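# Suction-place the carton onto the raised block's taped area

## Task

Move the carton onto the raised block so that no part of it extends beyond the blue tape outline. It must stay there on its own, not held by the robot. Finish by releasing it and pulling the tool away.

## Robot and tools

Robot: one six-joint arm (a UR12e-style model) carrying a vacuum suction cup instead of fingers. The controlled point is the cup point, the centre of the cup's rim. The cup opens along the cup point's +z axis. About 4 cm behind the rim the tool body and wrist camera widen to roughly 9 cm sideways, so keep that clearance from the block, carton and table.

Frame: everything is in the scene frame. Its origin sits on the table top under the arm's base; +z is up, and +y lies to the left when facing along +x. Positions are in metres, quaternions are written w first (qw, qx, qy, qz), velocities in m/s and rad/s. The reported cup position can be slightly wrong, more so far from the base.

A row is always 8 numbers: x, y, z, qw, qx, qy, qz, suction. The first seven are an absolute target pose for the cup point in the scene frame (not an offset). Suction is in [-1, 1]; a value above 0.01 switches vacuum on, 0.01 or less switches it off, and it keeps its last value. Repeat the wanted quaternion in every row rather than copying a drifted reported one. A target more than 0.6 m from the last reported position along any cup-point axis is refused. Each control step the commanded pose is also clipped to within 100 mm and 16 degrees of the measured pose; if both cannot be met, position wins. Motion trails commands by about 0.17 s.

Tools:
- execute_actions(actions, pictures): actions holds at most one item. Empty list = just read the state. {"rows": [...], "steps": n} plays up to 15 rows, one per 1/30 s step, n at most 15 (default 15), repeating the final row if rows run out. {"steps": n} alone waits up to 300 steps, counted from the previous result, so thinking time uses them up. A refused call does nothing. pictures toggles camera images (on by default).
- move(target, speed, stop_force): target is one 8-number row; the cup point travels a straight line to that absolute pose over 0.5 to 10 s (longer paths are cut at 10 s). speed is 0.002 to 0.5 m/s, default 0.25; rotation up to twice that in rad/s. It does not avoid obstacles and can overshoot speed, especially near full reach. Suction is applied at the start. stop_force (13 to 80 N, optional, not allowed before 0.2 s of scene time) halts the path when the wrist sensor feels that much extra push against the direction of travel for two steps; the arm backs up two steps and holds. Use it with very slow speed when aiming past a surface; the press can briefly exceed it. Omit it when lifting off something, and don't rely on it during moves that also rotate.
- wait(seconds): 0 to 10 s, nothing new commanded.
- zoom_image(camera, region): enlarged crop of cam_head_left, cam_head_right or cam_wrist; region [x0, y0, x1, y1] in pixels, top-left origin, at most 504x504. Images are 672x504.
- read_manual(section): licence text only.
- finished_scene(scene): ends and grades the current scene; irreversible.

Result lines: the state gives cup pose, velocities, joint positions, Wrist force and Wrist torque (in the tool's own axes; force points from the surface back into the arm; noisy, offset up to about 5.5 N, saturates near 100 N; "no reading" is harmless). suction_measured shows vacuum: near 0 means no seal, 0.83 or more is airtight; part_present turns 1 at 0.50 and back to 0 below 0.45. "pose unreachable" and HELD mark steps the clearance check altered or blocked. "Hand target" is where the controller is currently driving. A move adds a "move:" line: done (settled near target), off_target, moving, held (last step blocked), fault, or contact (stop_force triggered, outranks others); limits=paced means clipping, limits=held means some steps were blocked and the arm may then surge fast. Camera calibration data is provided per camera and may be slightly off.

Picking and placing: press the 36 mm rim flat onto a smooth face of the carton, fully sealed, away from edges, seams or holes, with suction on. Under vacuum the cup shrinks, so the carton ends up to about 12 mm nearer the tool. To release, set the carton down so it rests on the block, then turn suction off, then lift at least 15 mm. If the cup seals to the table, switch suction off to free it.

Avoid: pushing hard into surfaces (the arm is stiff; even a small overshoot past contact can trip a fault), 150 N external force or joint torque at the load limits (elbow 142, wrists 51.3, shoulder 313 N m), each causing a 10 s stop; long holding that heats motors (warning from 70 °C, brake stop at 85 °C); dropping the carton, slamming it, or knocking anything off the table. A loose object may occasionally get nudged, so check it before finishing.

Each tool is called after "Emit:" in YAML: its name, and indented under it one key for each argument.

## Session

Emit:
execute_actions:
  actions: []

Emit:
move:
  target: [0.66,0,0.55,0,0,1,0,0]
  speed: 0.4

Scene clock: 0.00 s of 5000.00 s.
end_effector_position=(+0.6286, +0.0184, +0.2348) suction_measured=0.01 part_present=0 end_effector_quat_wxyz=(+0.000, -0.014, +1.000, -0.001) end_effector_velocity=(-0.000, -0.000, +0.001) end_effector_angular_velocity=(-0.000, -0.001, +0.001)
Joint positions: [-0.282 -1.558  2.144 -2.159 -1.57   2.861]
Joint velocities: [-0.    -0.001 -0.     0.     0.    -0.001]
Motor temperatures (°C, as the motors report them): [30 26 28 32 33 33]
Wrist force (N, on the end effector, along its own x y z axes, offset not removed): no reading
Wrist torque (N m, same axes, about the end effector's origin, offset not removed): no reading
Hand target: +0.629, +0.018, +0.235; +0.000, -0.014, +1.000, -0.001
camera_calibration (this result's frames):
cam_wrist: T_world_to_cam=[[0.0568826, -0.998183, 0.0198639, -0.0163322], [-0.916377, -0.0443034, 0.397857, 0.517696], [-0.396255, -0.040834, -0.917232, 0.546076], [0, 0, 0, 1]] pos_world=[0.691719, 0.0289316, 0.295234]

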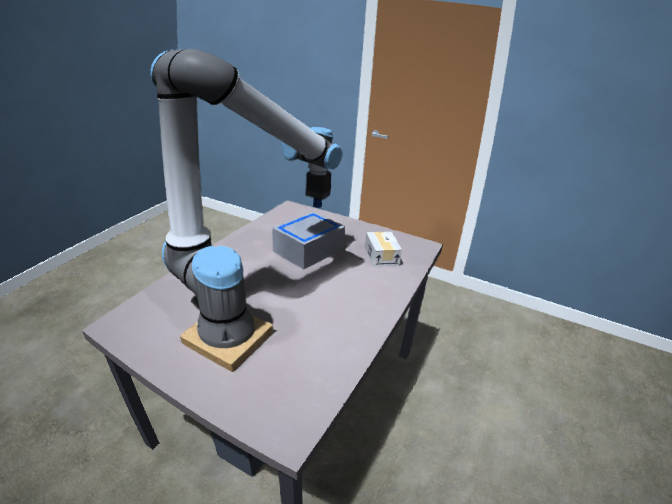

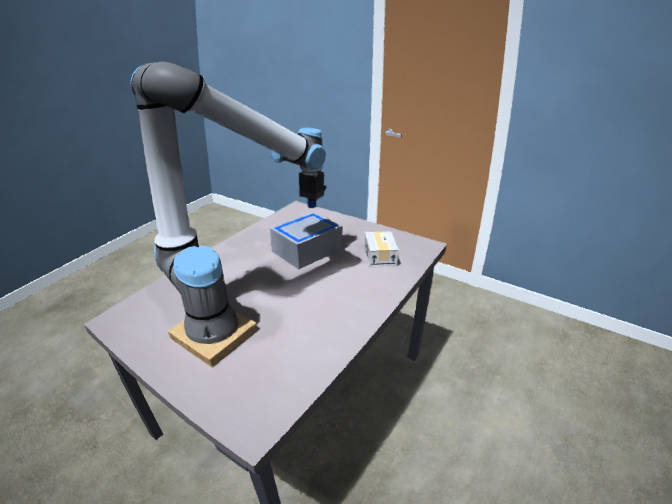

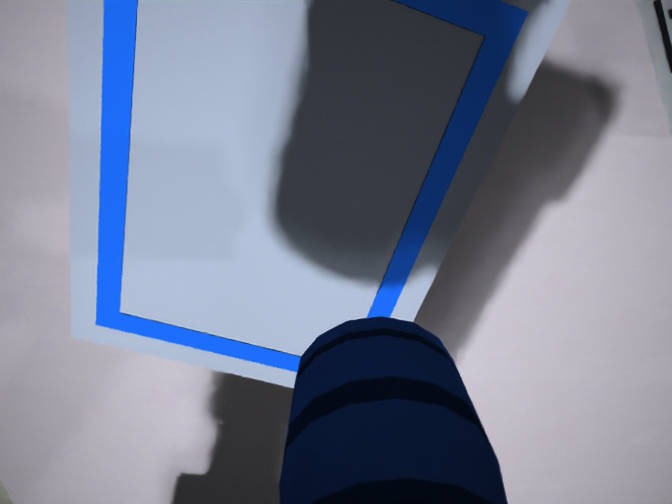

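Scene clock: 1.47 s of 5000.00 s.
end_effector_position=(+0.6598, +0.0000, +0.5498) suction_measured=0.01 part_present=0 end_effector_quat_wxyz=(+0.000, -0.000, +1.000, -0.000) end_effector_velocity=(+0.001, -0.000, +0.001) end_effector_angular_velocity=(+0.000, +0.003, -0.001)
Joint positions: [-0.3   -1.661  1.659 -1.568 -1.568  2.871]
Joint velocities: [-0.     0.003 -0.005  0.005 -0.     0.001]
Motor temperatures (°C, as the motors report them): [30 26 28 32 33 33]
Wrist force (N, on the end effector, along its own x y z axes, offset not removed): [-2.5 3.5 1.7]
Wrist torque (N m, same axes, about the end effector's origin, offset not removed): [0.62 0.44 -0.08]
Hand target: +0.660, -0.000, +0.550; +0.000, +0.000, +1.000, -0.000
Off the commanded pose: 0.000 m, 0 deg.
move: done
camera_calibration (this result's frames):
cam_wrist: T_world_to_cam=[[0.0293466, -0.999422, 0.0171706, -0.0230892], [-0.916995, -0.0200816, 0.398394, 0.420182], [-0.397818, -0.0274369, -0.917054, 0.847519], [0, 0, 0, 1]] pos_world=[0.72314, 0.00861537, 0.610219]

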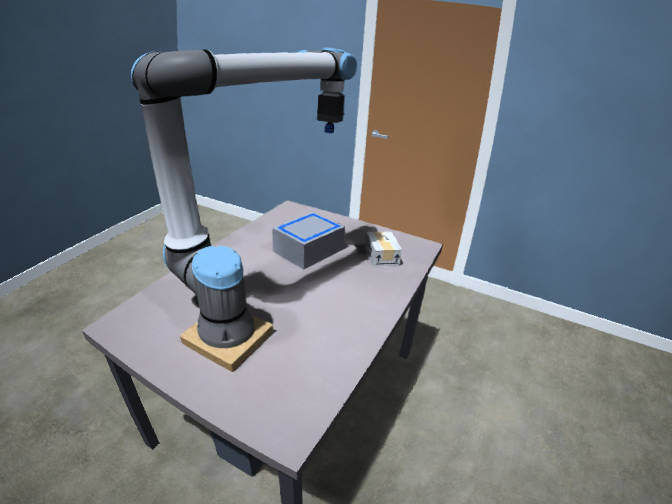

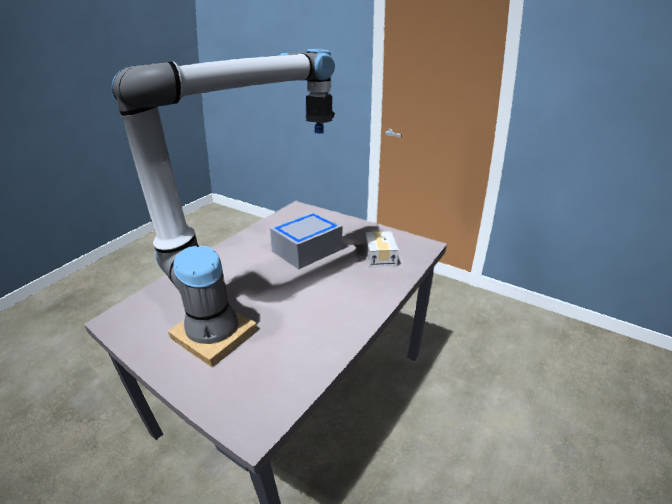

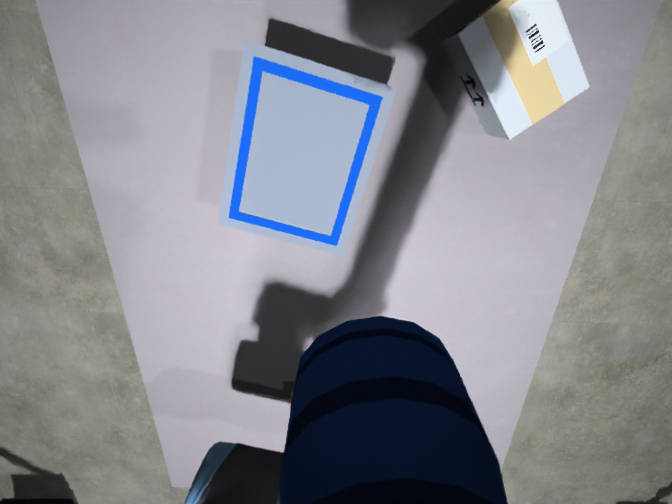

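Emit:
move:
  target: [0.78,-0.25,0.33,0,0,1,0,0]
  speed: 0.4

Scene clock: 5.27 s of 5000.00 s.
end_effector_position=(+0.7797, -0.2500, +0.3303) suction_measured=0.01 part_present=0 end_effector_quat_wxyz=(+0.000, -0.000, +1.000, -0.000) end_effector_velocity=(+0.002, -0.001, -0.001) end_effector_angular_velocity=(+0.000, -0.001, +0.001)
Joint positions: [-0.556 -1.329  1.694 -1.934 -1.568  2.615]
Joint velocities: [-0.001  0.003 -0.002 -0.002  0.001 -0.001]
Motor temperatures (°C, as the motors report them): [30 26 28 32 33 33]
Wrist force (N, on the end effector, along its own x y z axes, offset not removed): [-0.5 2.2 0.3]
Wrist torque (N m, same axes, about the end effector's origin, offset not removed): [0.53 0.14 -0.04]
Hand target: +0.780, -0.250, +0.330; +0.000, +0.000, +1.000, -0.000
Off the commanded pose: 0.000 m, 0 deg.
move: done
camera_calibration (this result's frames):
cam_wrist: T_world_to_cam=[[0.0293527, -0.999417, 0.0174517, -0.27285], [-0.917007, -0.019976, 0.398371, 0.612645], [-0.39779, -0.0276966, -0.917058, 0.687024], [0, 0, 0, 1]] pos_world=[0.8431, -0.241424, 0.390743]

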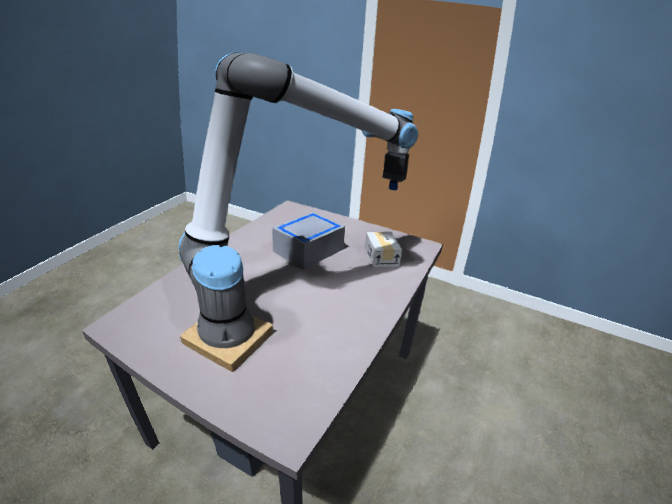

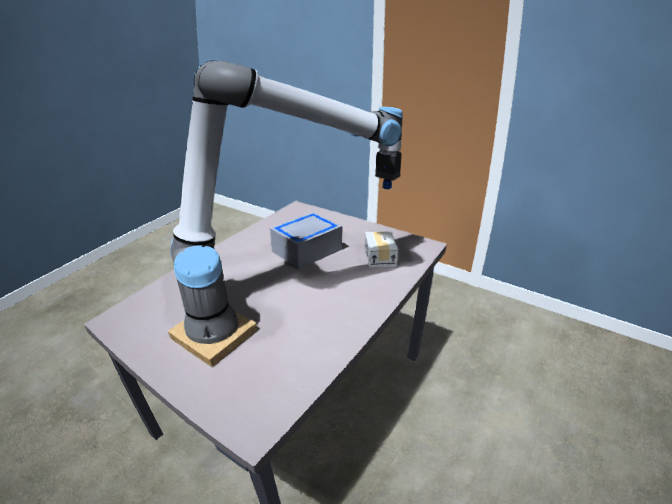

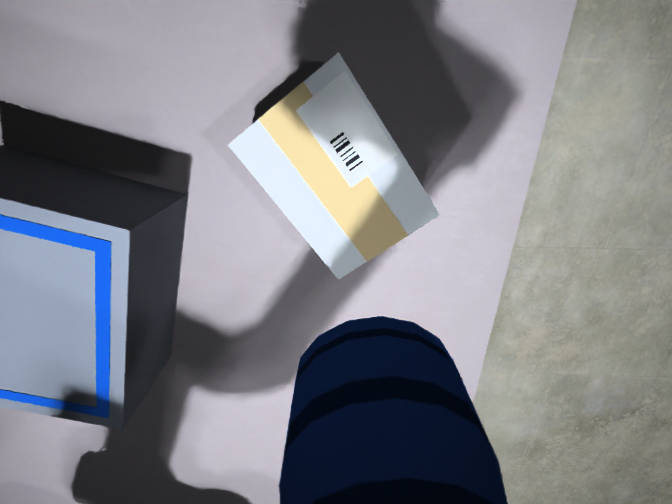

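Emit:
move:
  target: [0.779,-0.252,0.11,0,0,1,0,0]
  speed: 0.4

Emit:
move:
  target: [0.779,-0.252,0.04,0,0,1,0,1]
  speed: 0.01
  stop_force: 15

Emit:
move:
  target: [0.779,-0.252,0.26,0,0.2,0.98,0,1]
  speed: 0.2

Emit:
move:
  target: [0.647,0.05,0.25,0,0.442,0.897,0,1]
  speed: 0.2

Scene clock: 8.47 s of 5000.00 s.
end_effector_position=(+0.7790, -0.2522, +0.1103) suction_measured=0.01 part_present=0 end_effector_quat_wxyz=(+0.000, +0.000, +1.000, -0.000) end_effector_velocity=(+0.001, -0.000, -0.002) end_effector_angular_velocity=(-0.001, -0.002, -0.001)
Joint positions: [-0.558 -1.136  1.875 -2.308 -1.568  2.613]
Joint velocities: [ 0.     0.002  0.    -0.005 -0.     0.001]
Motor temperatures (°C, as the motors report them): [30 26 28 32 33 33]
Wrist force (N, on the end effector, along its own x y z axes, offset not removed): [-2.1 1.4 0.6]
Wrist torque (N m, same axes, about the end effector's origin, offset not removed): [0.34 0.21 -0.13]
Hand target: +0.779, -0.252, +0.110; -0.000, +0.000, +1.000, -0.000
Off the commanded pose: 0.000 m, 0 deg.
move: done
camera_calibration (this result's frames):
cam_wrist: T_world_to_cam=[[0.0291684, -0.999427, 0.017143, -0.270974], [-0.91696, -0.0199265, 0.398481, 0.699621], [-0.397911, -0.0273425, -0.917016, 0.485057], [0, 0, 0, 1]] pos_world=[0.842438, -0.243615, 0.170665]

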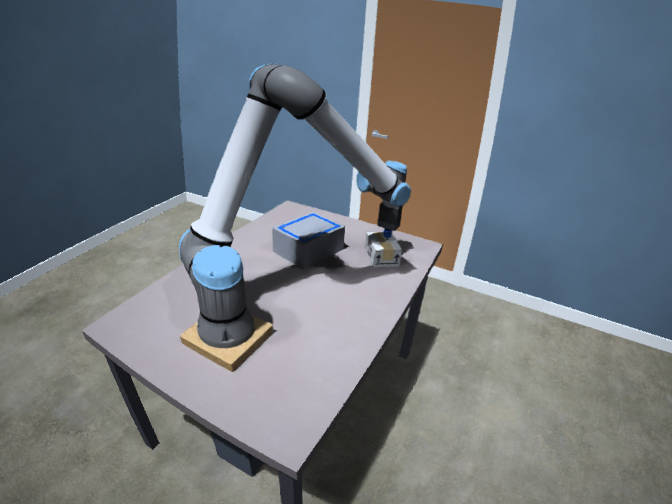

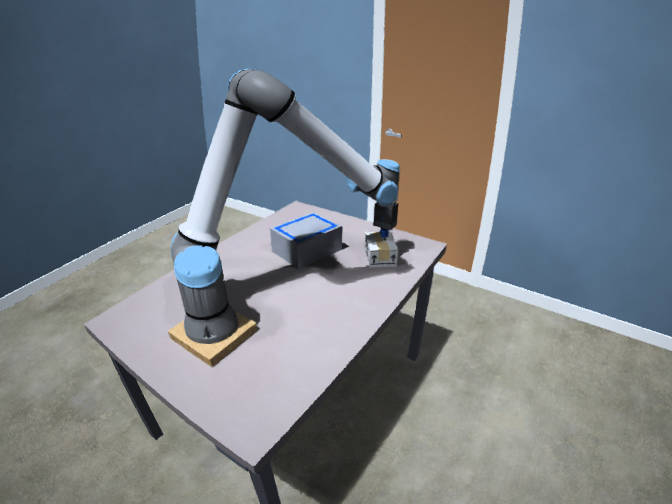

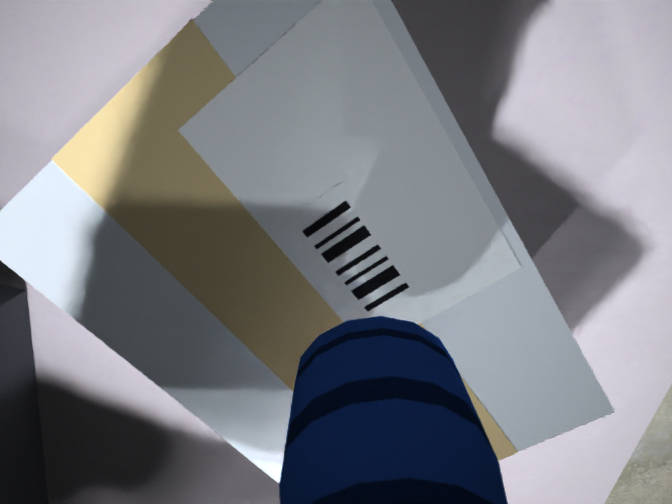

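Scene clock: 12.70 s of 5000.00 s.
end_effector_position=(+0.7791, -0.2521, +0.0718) suction_measured=1.00 part_present=1 end_effector_quat_wxyz=(+0.000, +0.000, +1.000, -0.000) end_effector_velocity=(-0.001, +0.001, +0.001) end_effector_angular_velocity=(+0.002, +0.003, +0.001)
Joint positions: [-0.558 -1.09   1.893 -2.372 -1.568  2.613]
Joint velocities: [ 0.    -0.003  0.     0.006 -0.    -0.001]
Motor temperatures (°C, as the motors report them): [30 26 28 32 33 33]
Wrist force (N, on the end effector, along its own x y z axes, offset not removed): [4.6 4.1 -26.0]
Wrist torque (N m, same axes, about the end effector's origin, offset not removed): [0.34 0.06 -0.08]
Hand target: +0.779, -0.252, +0.072; +0.000, +0.000, +1.000, -0.000
Off the commanded pose: 0.032 m, 0 deg.
move: contact
camera_calibration (this result's frames):
cam_wrist: T_world_to_cam=[[0.0292696, -0.99942, 0.0174198, -0.27036], [-0.917147, -0.0199221, 0.398052, 0.715235], [-0.397474, -0.0276273, -0.917198, 0.449397], [0, 0, 0, 1]] pos_world=[0.842512, -0.243538, 0.132195]

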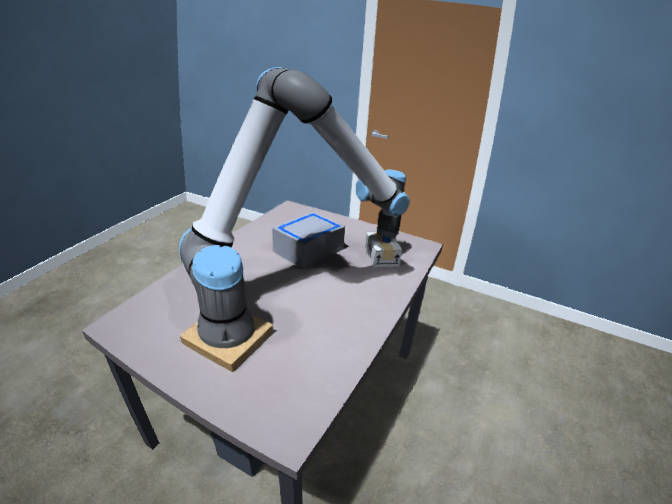

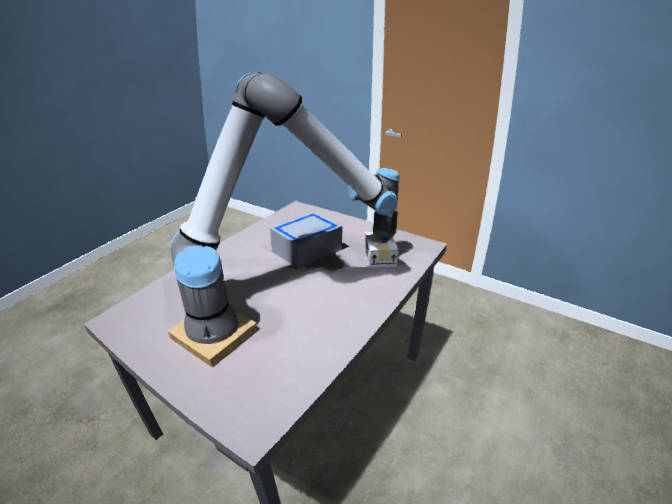

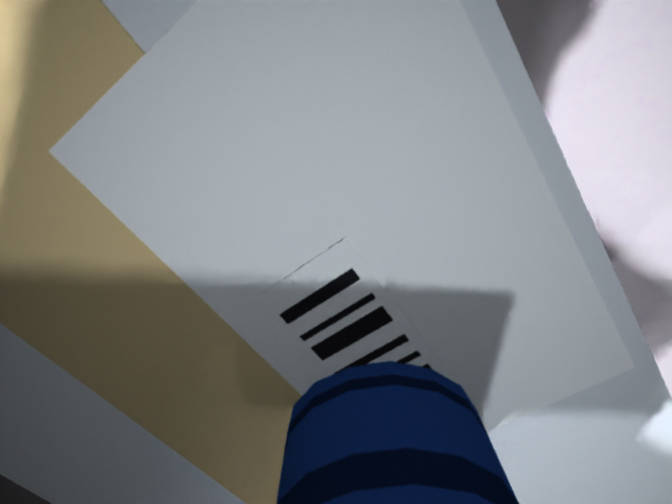

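Scene clock: 14.23 s of 5000.00 s.
end_effector_position=(+0.7789, -0.2520, +0.2597) suction_measured=1.00 part_present=1 end_effector_quat_wxyz=(+0.000, +0.200, +0.980, +0.000) end_effector_velocity=(-0.000, +0.000, +0.002) end_effector_angular_velocity=(+0.001, +0.002, -0.006)
Joint positions: [-0.559 -1.281  1.767 -2.055 -1.568  3.015]
Joint velocities: [ 0.    -0.001 -0.003  0.005 -0.     0.006]
Motor temperatures (°C, as the motors report them): [30 26 28 32 33 33]
Wrist force (N, on the end effector, along its own x y z axes, offset not removed): [-3.9 3.0 9.4]
Wrist torque (N m, same axes, about the end effector's origin, offset not removed): [0.61 0.60 -0.12]
Hand target: +0.779, -0.252, +0.260; +0.000, +0.200, +0.980, -0.000
Off the commanded pose: 0.000 m, 0 deg.
move: done
camera_calibration (this result's frames):
cam_wrist: T_world_to_cam=[[-0.36427, -0.931136, 0.017116, 0.0503372], [-0.851642, 0.340496, 0.398457, 0.679857], [-0.376846, 0.130569, -0.917027, 0.645422], [0, 0, 0, 1]] pos_world=[0.840556, -0.26889, 0.320114]

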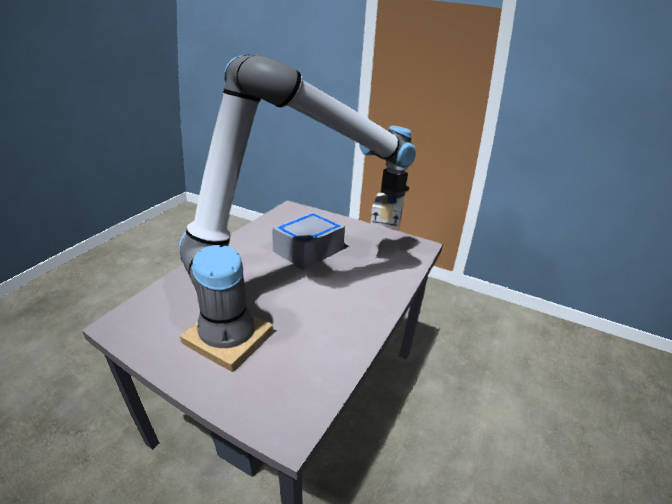

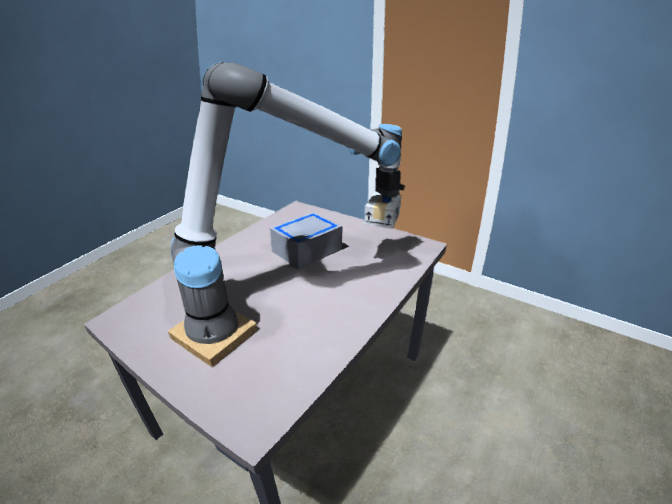

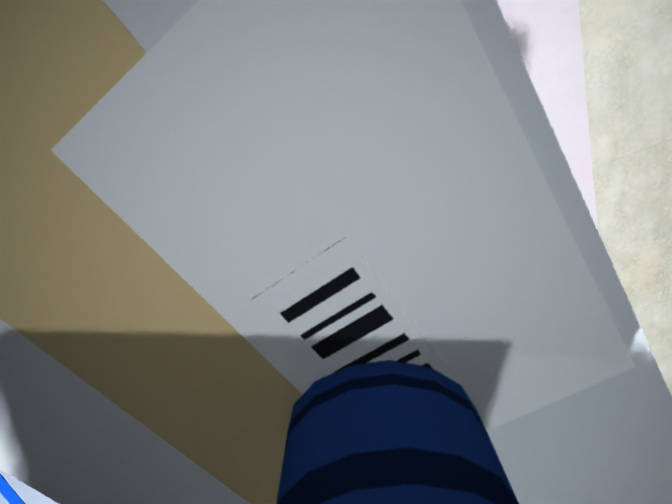

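Scene clock: 16.43 s of 5000.00 s.
end_effector_position=(+0.6474, +0.0500, +0.2498) suction_measured=1.00 part_present=1 end_effector_quat_wxyz=(-0.000, +0.442, +0.897, +0.000) end_effector_velocity=(-0.001, +0.002, -0.001) end_effector_angular_velocity=(-0.000, +0.002, -0.002)
Joint positions: [-0.227 -1.539  2.093 -2.125 -1.567  3.86 ]
Joint velocities: [ 0.003  0.     0.001  0.001 -0.001  0.006]
Motor temperatures (°C, as the motors report them): [30 26 28 32 33 33]
Wrist force (N, on the end effector, along its own x y z axes, offset not removed): [-3.0 2.9 8.8]
Wrist torque (N m, same axes, about the end effector's origin, offset not removed): [0.61 0.38 -0.09]
Hand target: +0.647, +0.050, +0.250; -0.000, +0.442, +0.897, +0.000
Off the commanded pose: 0.000 m, 0 deg.
move: done
camera_calibration (this result's frames):
cam_wrist: T_world_to_cam=[[-0.774454, -0.632403, 0.0169732, 0.534467], [-0.574744, 0.714549, 0.398859, 0.270985], [-0.264368, 0.299143, -0.916855, 0.466086], [0, 0, 0, 1]] pos_world=[0.692885, 0.00494021, 0.310177]

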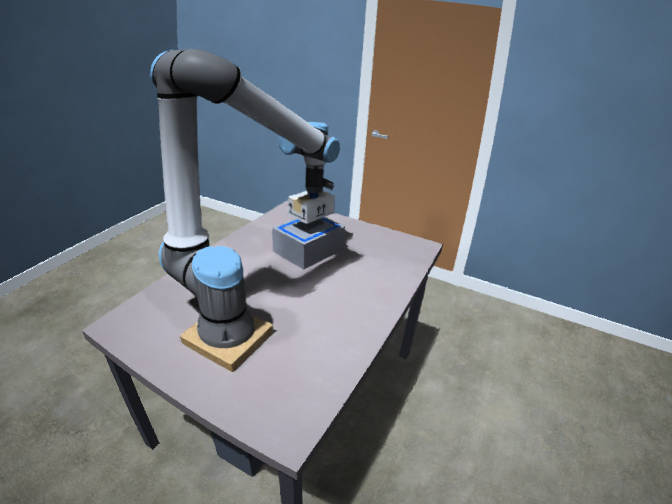

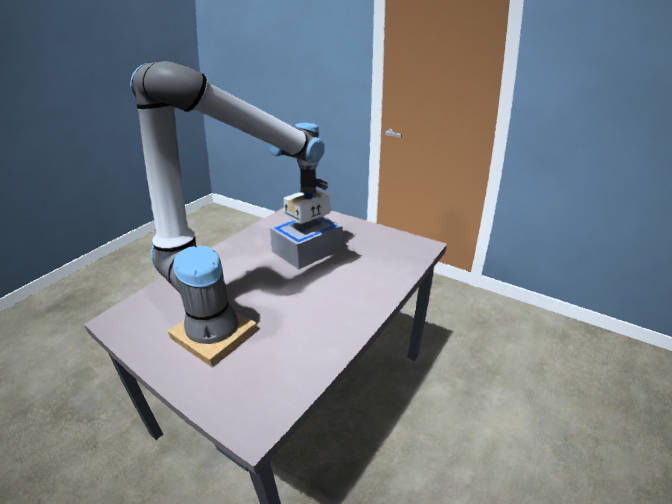

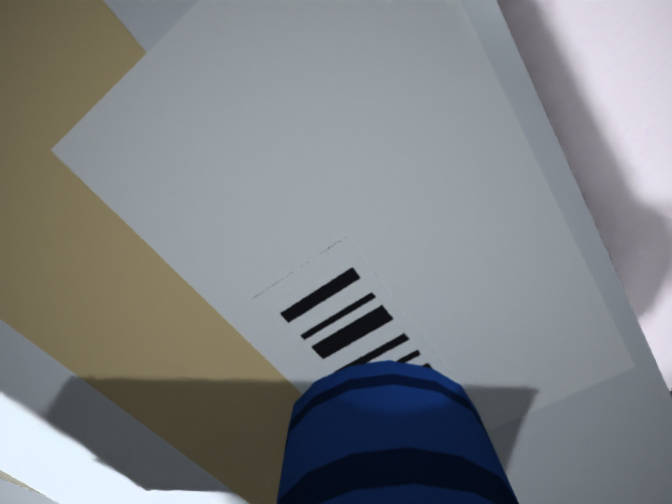

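Emit:
move:
  target: [0.642,0.052,0.212,0,0.442,0.897,0,1]
  speed: 0.05

Emit:
move:
  target: [0.642,0.052,0.17,0,0.442,0.897,0,1]
  speed: 0.01
  stop_force: 15

Emit:
move:
  target: [0.642,0.052,0.205,0,0.442,0.897,0,0]
  speed: 0.01

Emit:
move:
  target: [0.642,0.052,0.45,0,0.442,0.897,0,0]

Emit:
zoom_image:
  camera: "cam_head_left"
  region: [240,180,390,280]

Scene clock: 18.80 s of 5000.00 s.
end_effector_position=(+0.6420, +0.0520, +0.2122) suction_measured=1.00 part_present=1 end_effector_quat_wxyz=(-0.000, +0.442, +0.897, +0.000) end_effector_velocity=(-0.000, -0.000, -0.002) end_effector_angular_velocity=(+0.001, +0.000, -0.000)
Joint positions: [-0.225 -1.507  2.139 -2.203 -1.568  3.862]
Joint velocities: [-0.001  0.002  0.002 -0.004  0.001 -0.001]
Motor temperatures (°C, as the motors report them): [30 26 28 32 33 33]
Wrist force (N, on the end effector, along its own x y z axes, offset not removed): [-3.1 2.4 6.5]
Wrist torque (N m, same axes, about the end effector's origin, offset not removed): [0.48 0.48 -0.17]
Hand target: +0.642, +0.052, +0.212; -0.000, +0.442, +0.897, +0.000
Off the commanded pose: 0.000 m, 0 deg.
move: done
camera_calibration (this result's frames):
cam_wrist: T_world_to_cam=[[-0.774638, -0.632173, 0.0171349, 0.532279], [-0.574589, 0.714879, 0.398492, 0.281416], [-0.264165, 0.298842, -0.917012, 0.429512], [0, 0, 0, 1]] pos_world=[0.687484, 0.00695754, 0.272605]

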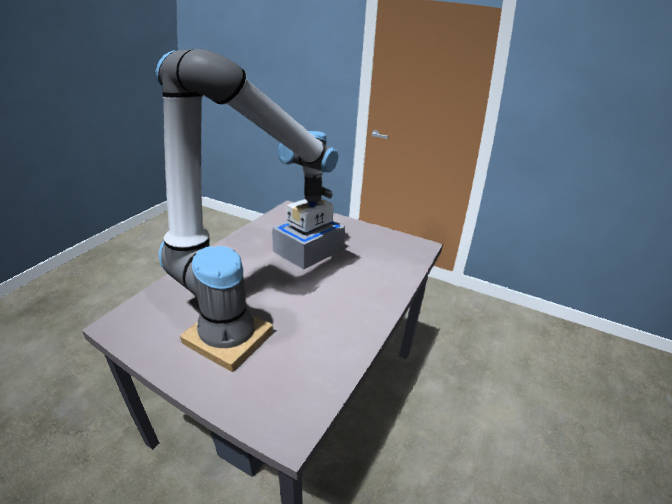

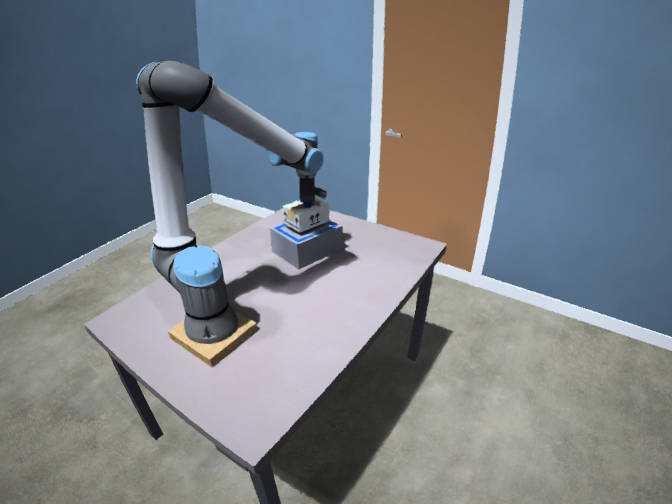

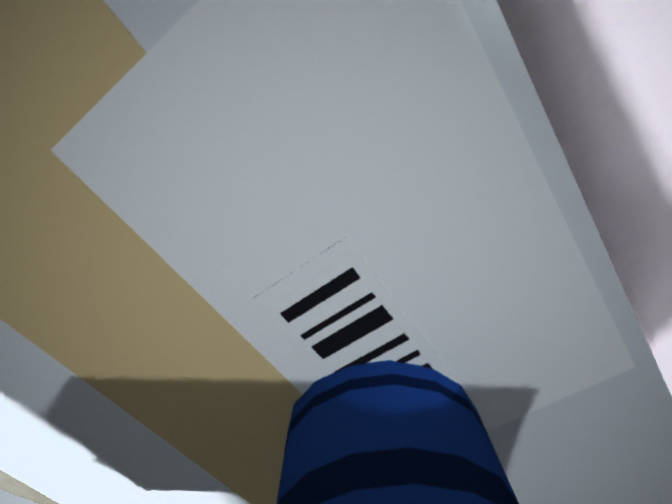

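Scene clock: 21.27 s of 5000.00 s.
end_effector_position=(+0.6422, +0.0520, +0.1914) suction_measured=1.00 part_present=1 end_effector_quat_wxyz=(+0.000, +0.442, +0.897, +0.000) end_effector_velocity=(-0.001, +0.000, +0.001) end_effector_angular_velocity=(+0.001, +0.005, +0.000)
Joint positions: [-0.225 -1.483  2.158 -2.247 -1.568  3.862]
Joint velocities: [ 0.    -0.002 -0.002  0.01   0.    -0.   ]
Motor temperatures (°C, as the motors report them): [30 26 28 32 33 33]
Wrist force (N, on the end effector, along its own x y z axes, offset not removed): [-6.3 6.3 -21.2]
Wrist torque (N m, same axes, about the end effector's origin, offset not removed): [0.41 0.52 0.03]
Hand target: +0.642, +0.052, +0.192; +0.000, +0.442, +0.897, +0.000
Off the commanded pose: 0.021 m, 0 deg.
move: contact
camera_calibration (this result's frames):
cam_wrist: T_world_to_cam=[[-0.774639, -0.632181, 0.0167699, 0.532796], [-0.574824, 0.714917, 0.398084, 0.29004], [-0.26365, 0.298732, -0.917196, 0.410145], [0, 0, 0, 1]] pos_world=[0.687581, 0.00694595, 0.251789]

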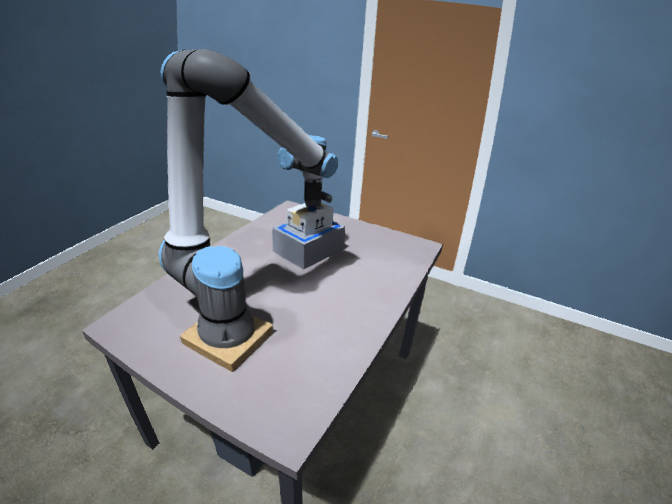

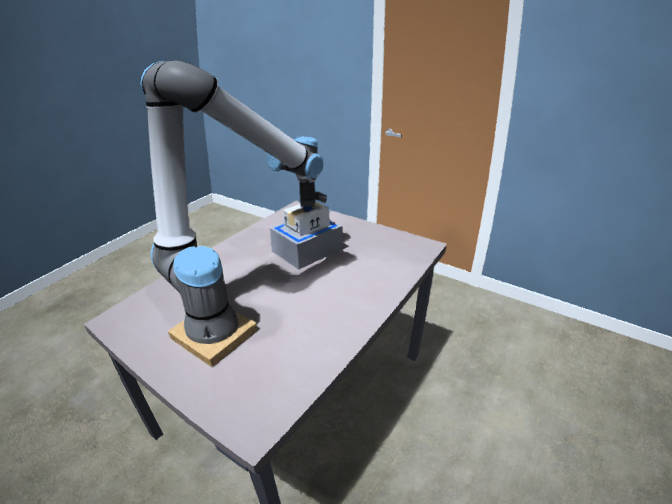

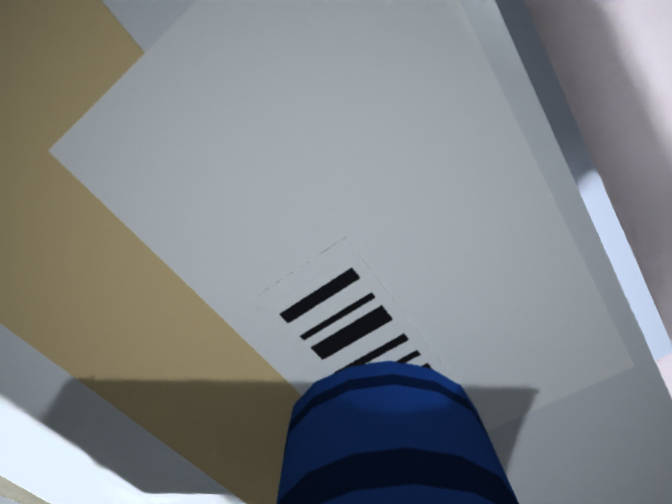

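Scene clock: 22.87 s of 5000.00 s.
end_effector_position=(+0.6420, +0.0521, +0.2048) suction_measured=0.01 part_present=0 end_effector_quat_wxyz=(-0.000, +0.442, +0.897, -0.000) end_effector_velocity=(+0.000, -0.000, +0.002) end_effector_angular_velocity=(-0.000, -0.001, -0.001)
Joint positions: [-0.225 -1.499  2.146 -2.218 -1.568  3.862]
Joint velocities: [-0.    -0.003 -0.002  0.003 -0.     0.001]
Motor temperatures (°C, as the motors report them): [30 26 28 32 33 33]
Wrist force (N, on the end effector, along its own x y z axes, offset not removed): [-4.4 1.7 -1.5]
Wrist torque (N m, same axes, about the end effector's origin, offset not removed): [0.30 0.71 -0.09]
Hand target: +0.642, +0.052, +0.205; +0.000, +0.442, +0.897, +0.000
Off the commanded pose: 0.000 m, 0 deg.
move: done
camera_calibration (this result's frames):
cam_wrist: T_world_to_cam=[[-0.774586, -0.632236, 0.0171616, 0.532354], [-0.574633, 0.71483, 0.398516, 0.284305], [-0.264224, 0.298823, -0.917001, 0.422718], [0, 0, 0, 1]] pos_world=[0.687417, 0.00702565, 0.265197]

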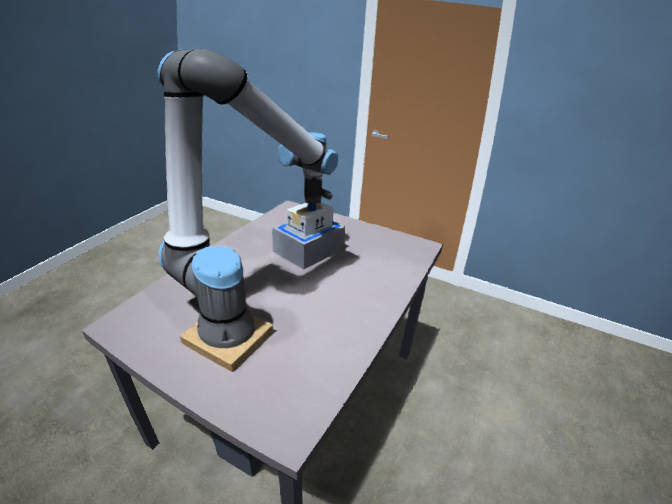

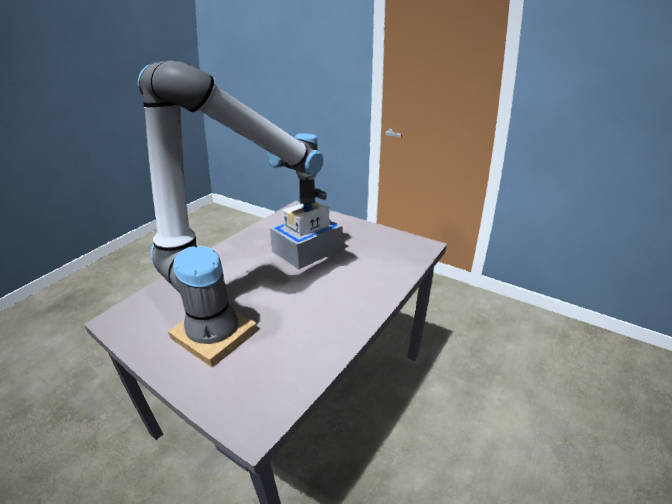

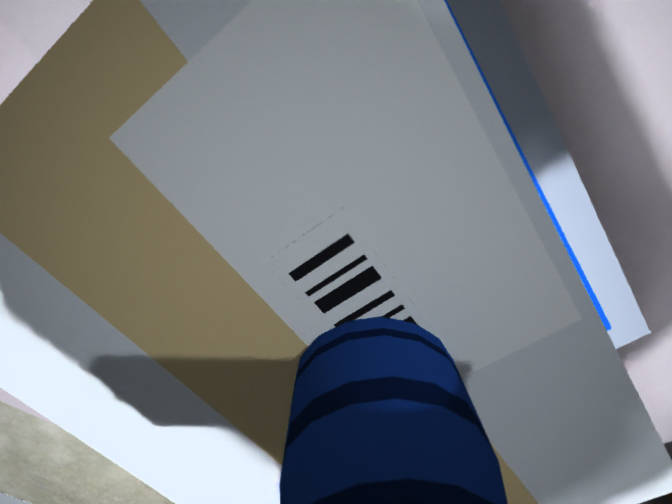

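Scene clock: 24.43 s of 5000.00 s.
end_effector_position=(+0.6419, +0.0520, +0.4497) suction_measured=0.01 part_present=0 end_effector_quat_wxyz=(+0.000, +0.442, +0.897, +0.000) end_effector_velocity=(-0.000, +0.000, +0.002) end_effector_angular_velocity=(-0.000, +0.000, +0.001)
Joint positions: [-0.226 -1.674  1.847 -1.743 -1.568  3.861]
Joint velocities: [ 0.    -0.001 -0.003  0.004 -0.    -0.001]
Motor temperatures (°C, as the motors report them): [30 26 28 32 33 33]
Wrist force (N, on the end effector, along its own x y z axes, offset not removed): [-2.9 1.0 1.1]
Wrist torque (N m, same axes, about the end effector's origin, offset not removed): [0.24 0.46 -0.03]
Hand target: +0.642, +0.052, +0.450; +0.000, +0.442, +0.897, +0.000
Off the commanded pose: 0.000 m, 0 deg.
move: done
camera_calibration (this result's frames):
cam_wrist: T_world_to_cam=[[-0.774639, -0.632173, 0.0170841, 0.528115], [-0.5746, 0.714861, 0.398507, 0.186615], [-0.264138, 0.298883, -0.917006, 0.647246], [0, 0, 0, 1]] pos_world=[0.68729, 0.00700616, 0.510139]

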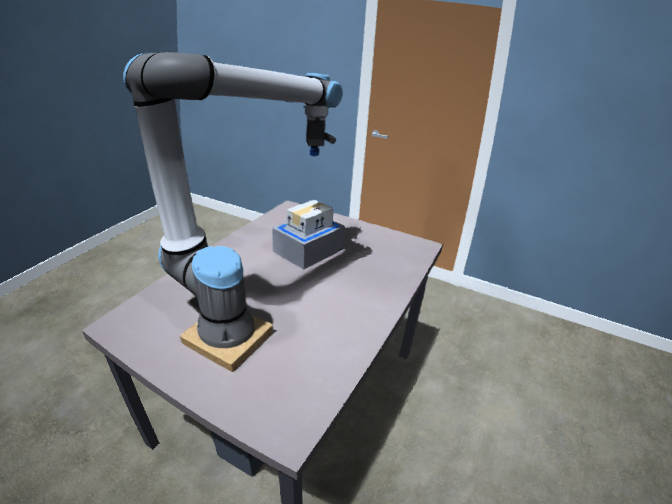

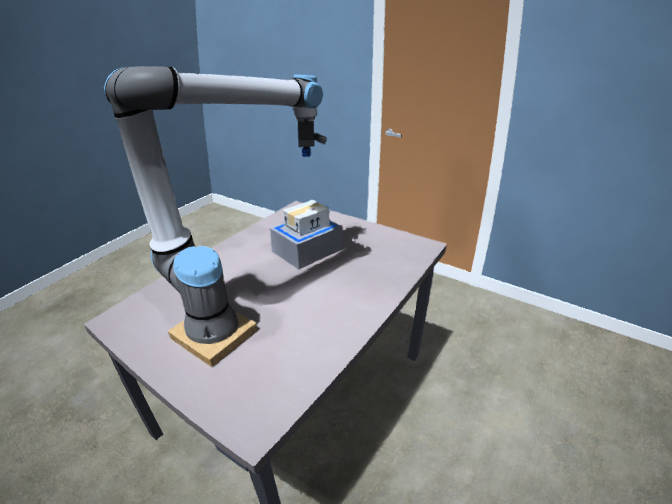

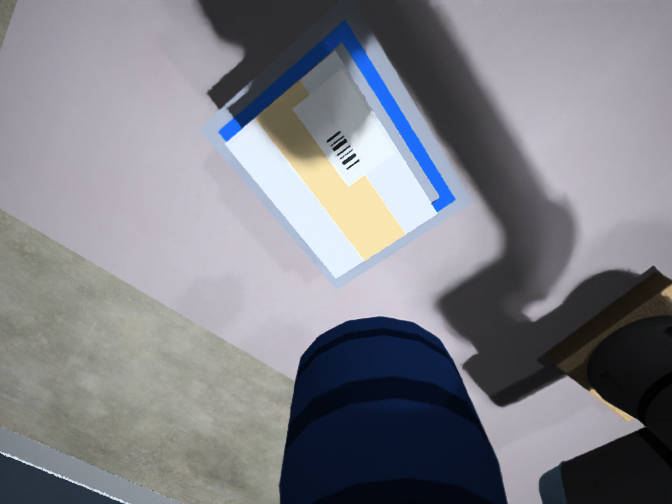

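Region (240, 180, 390, 280) of cam_head_left's 672x504 image, scaled by 3.360, with more detail than that image has.

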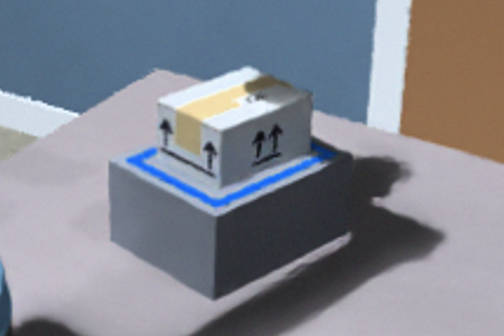

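Emit:
finished_scene:
  scene: 2

The scene is finished: the task was done.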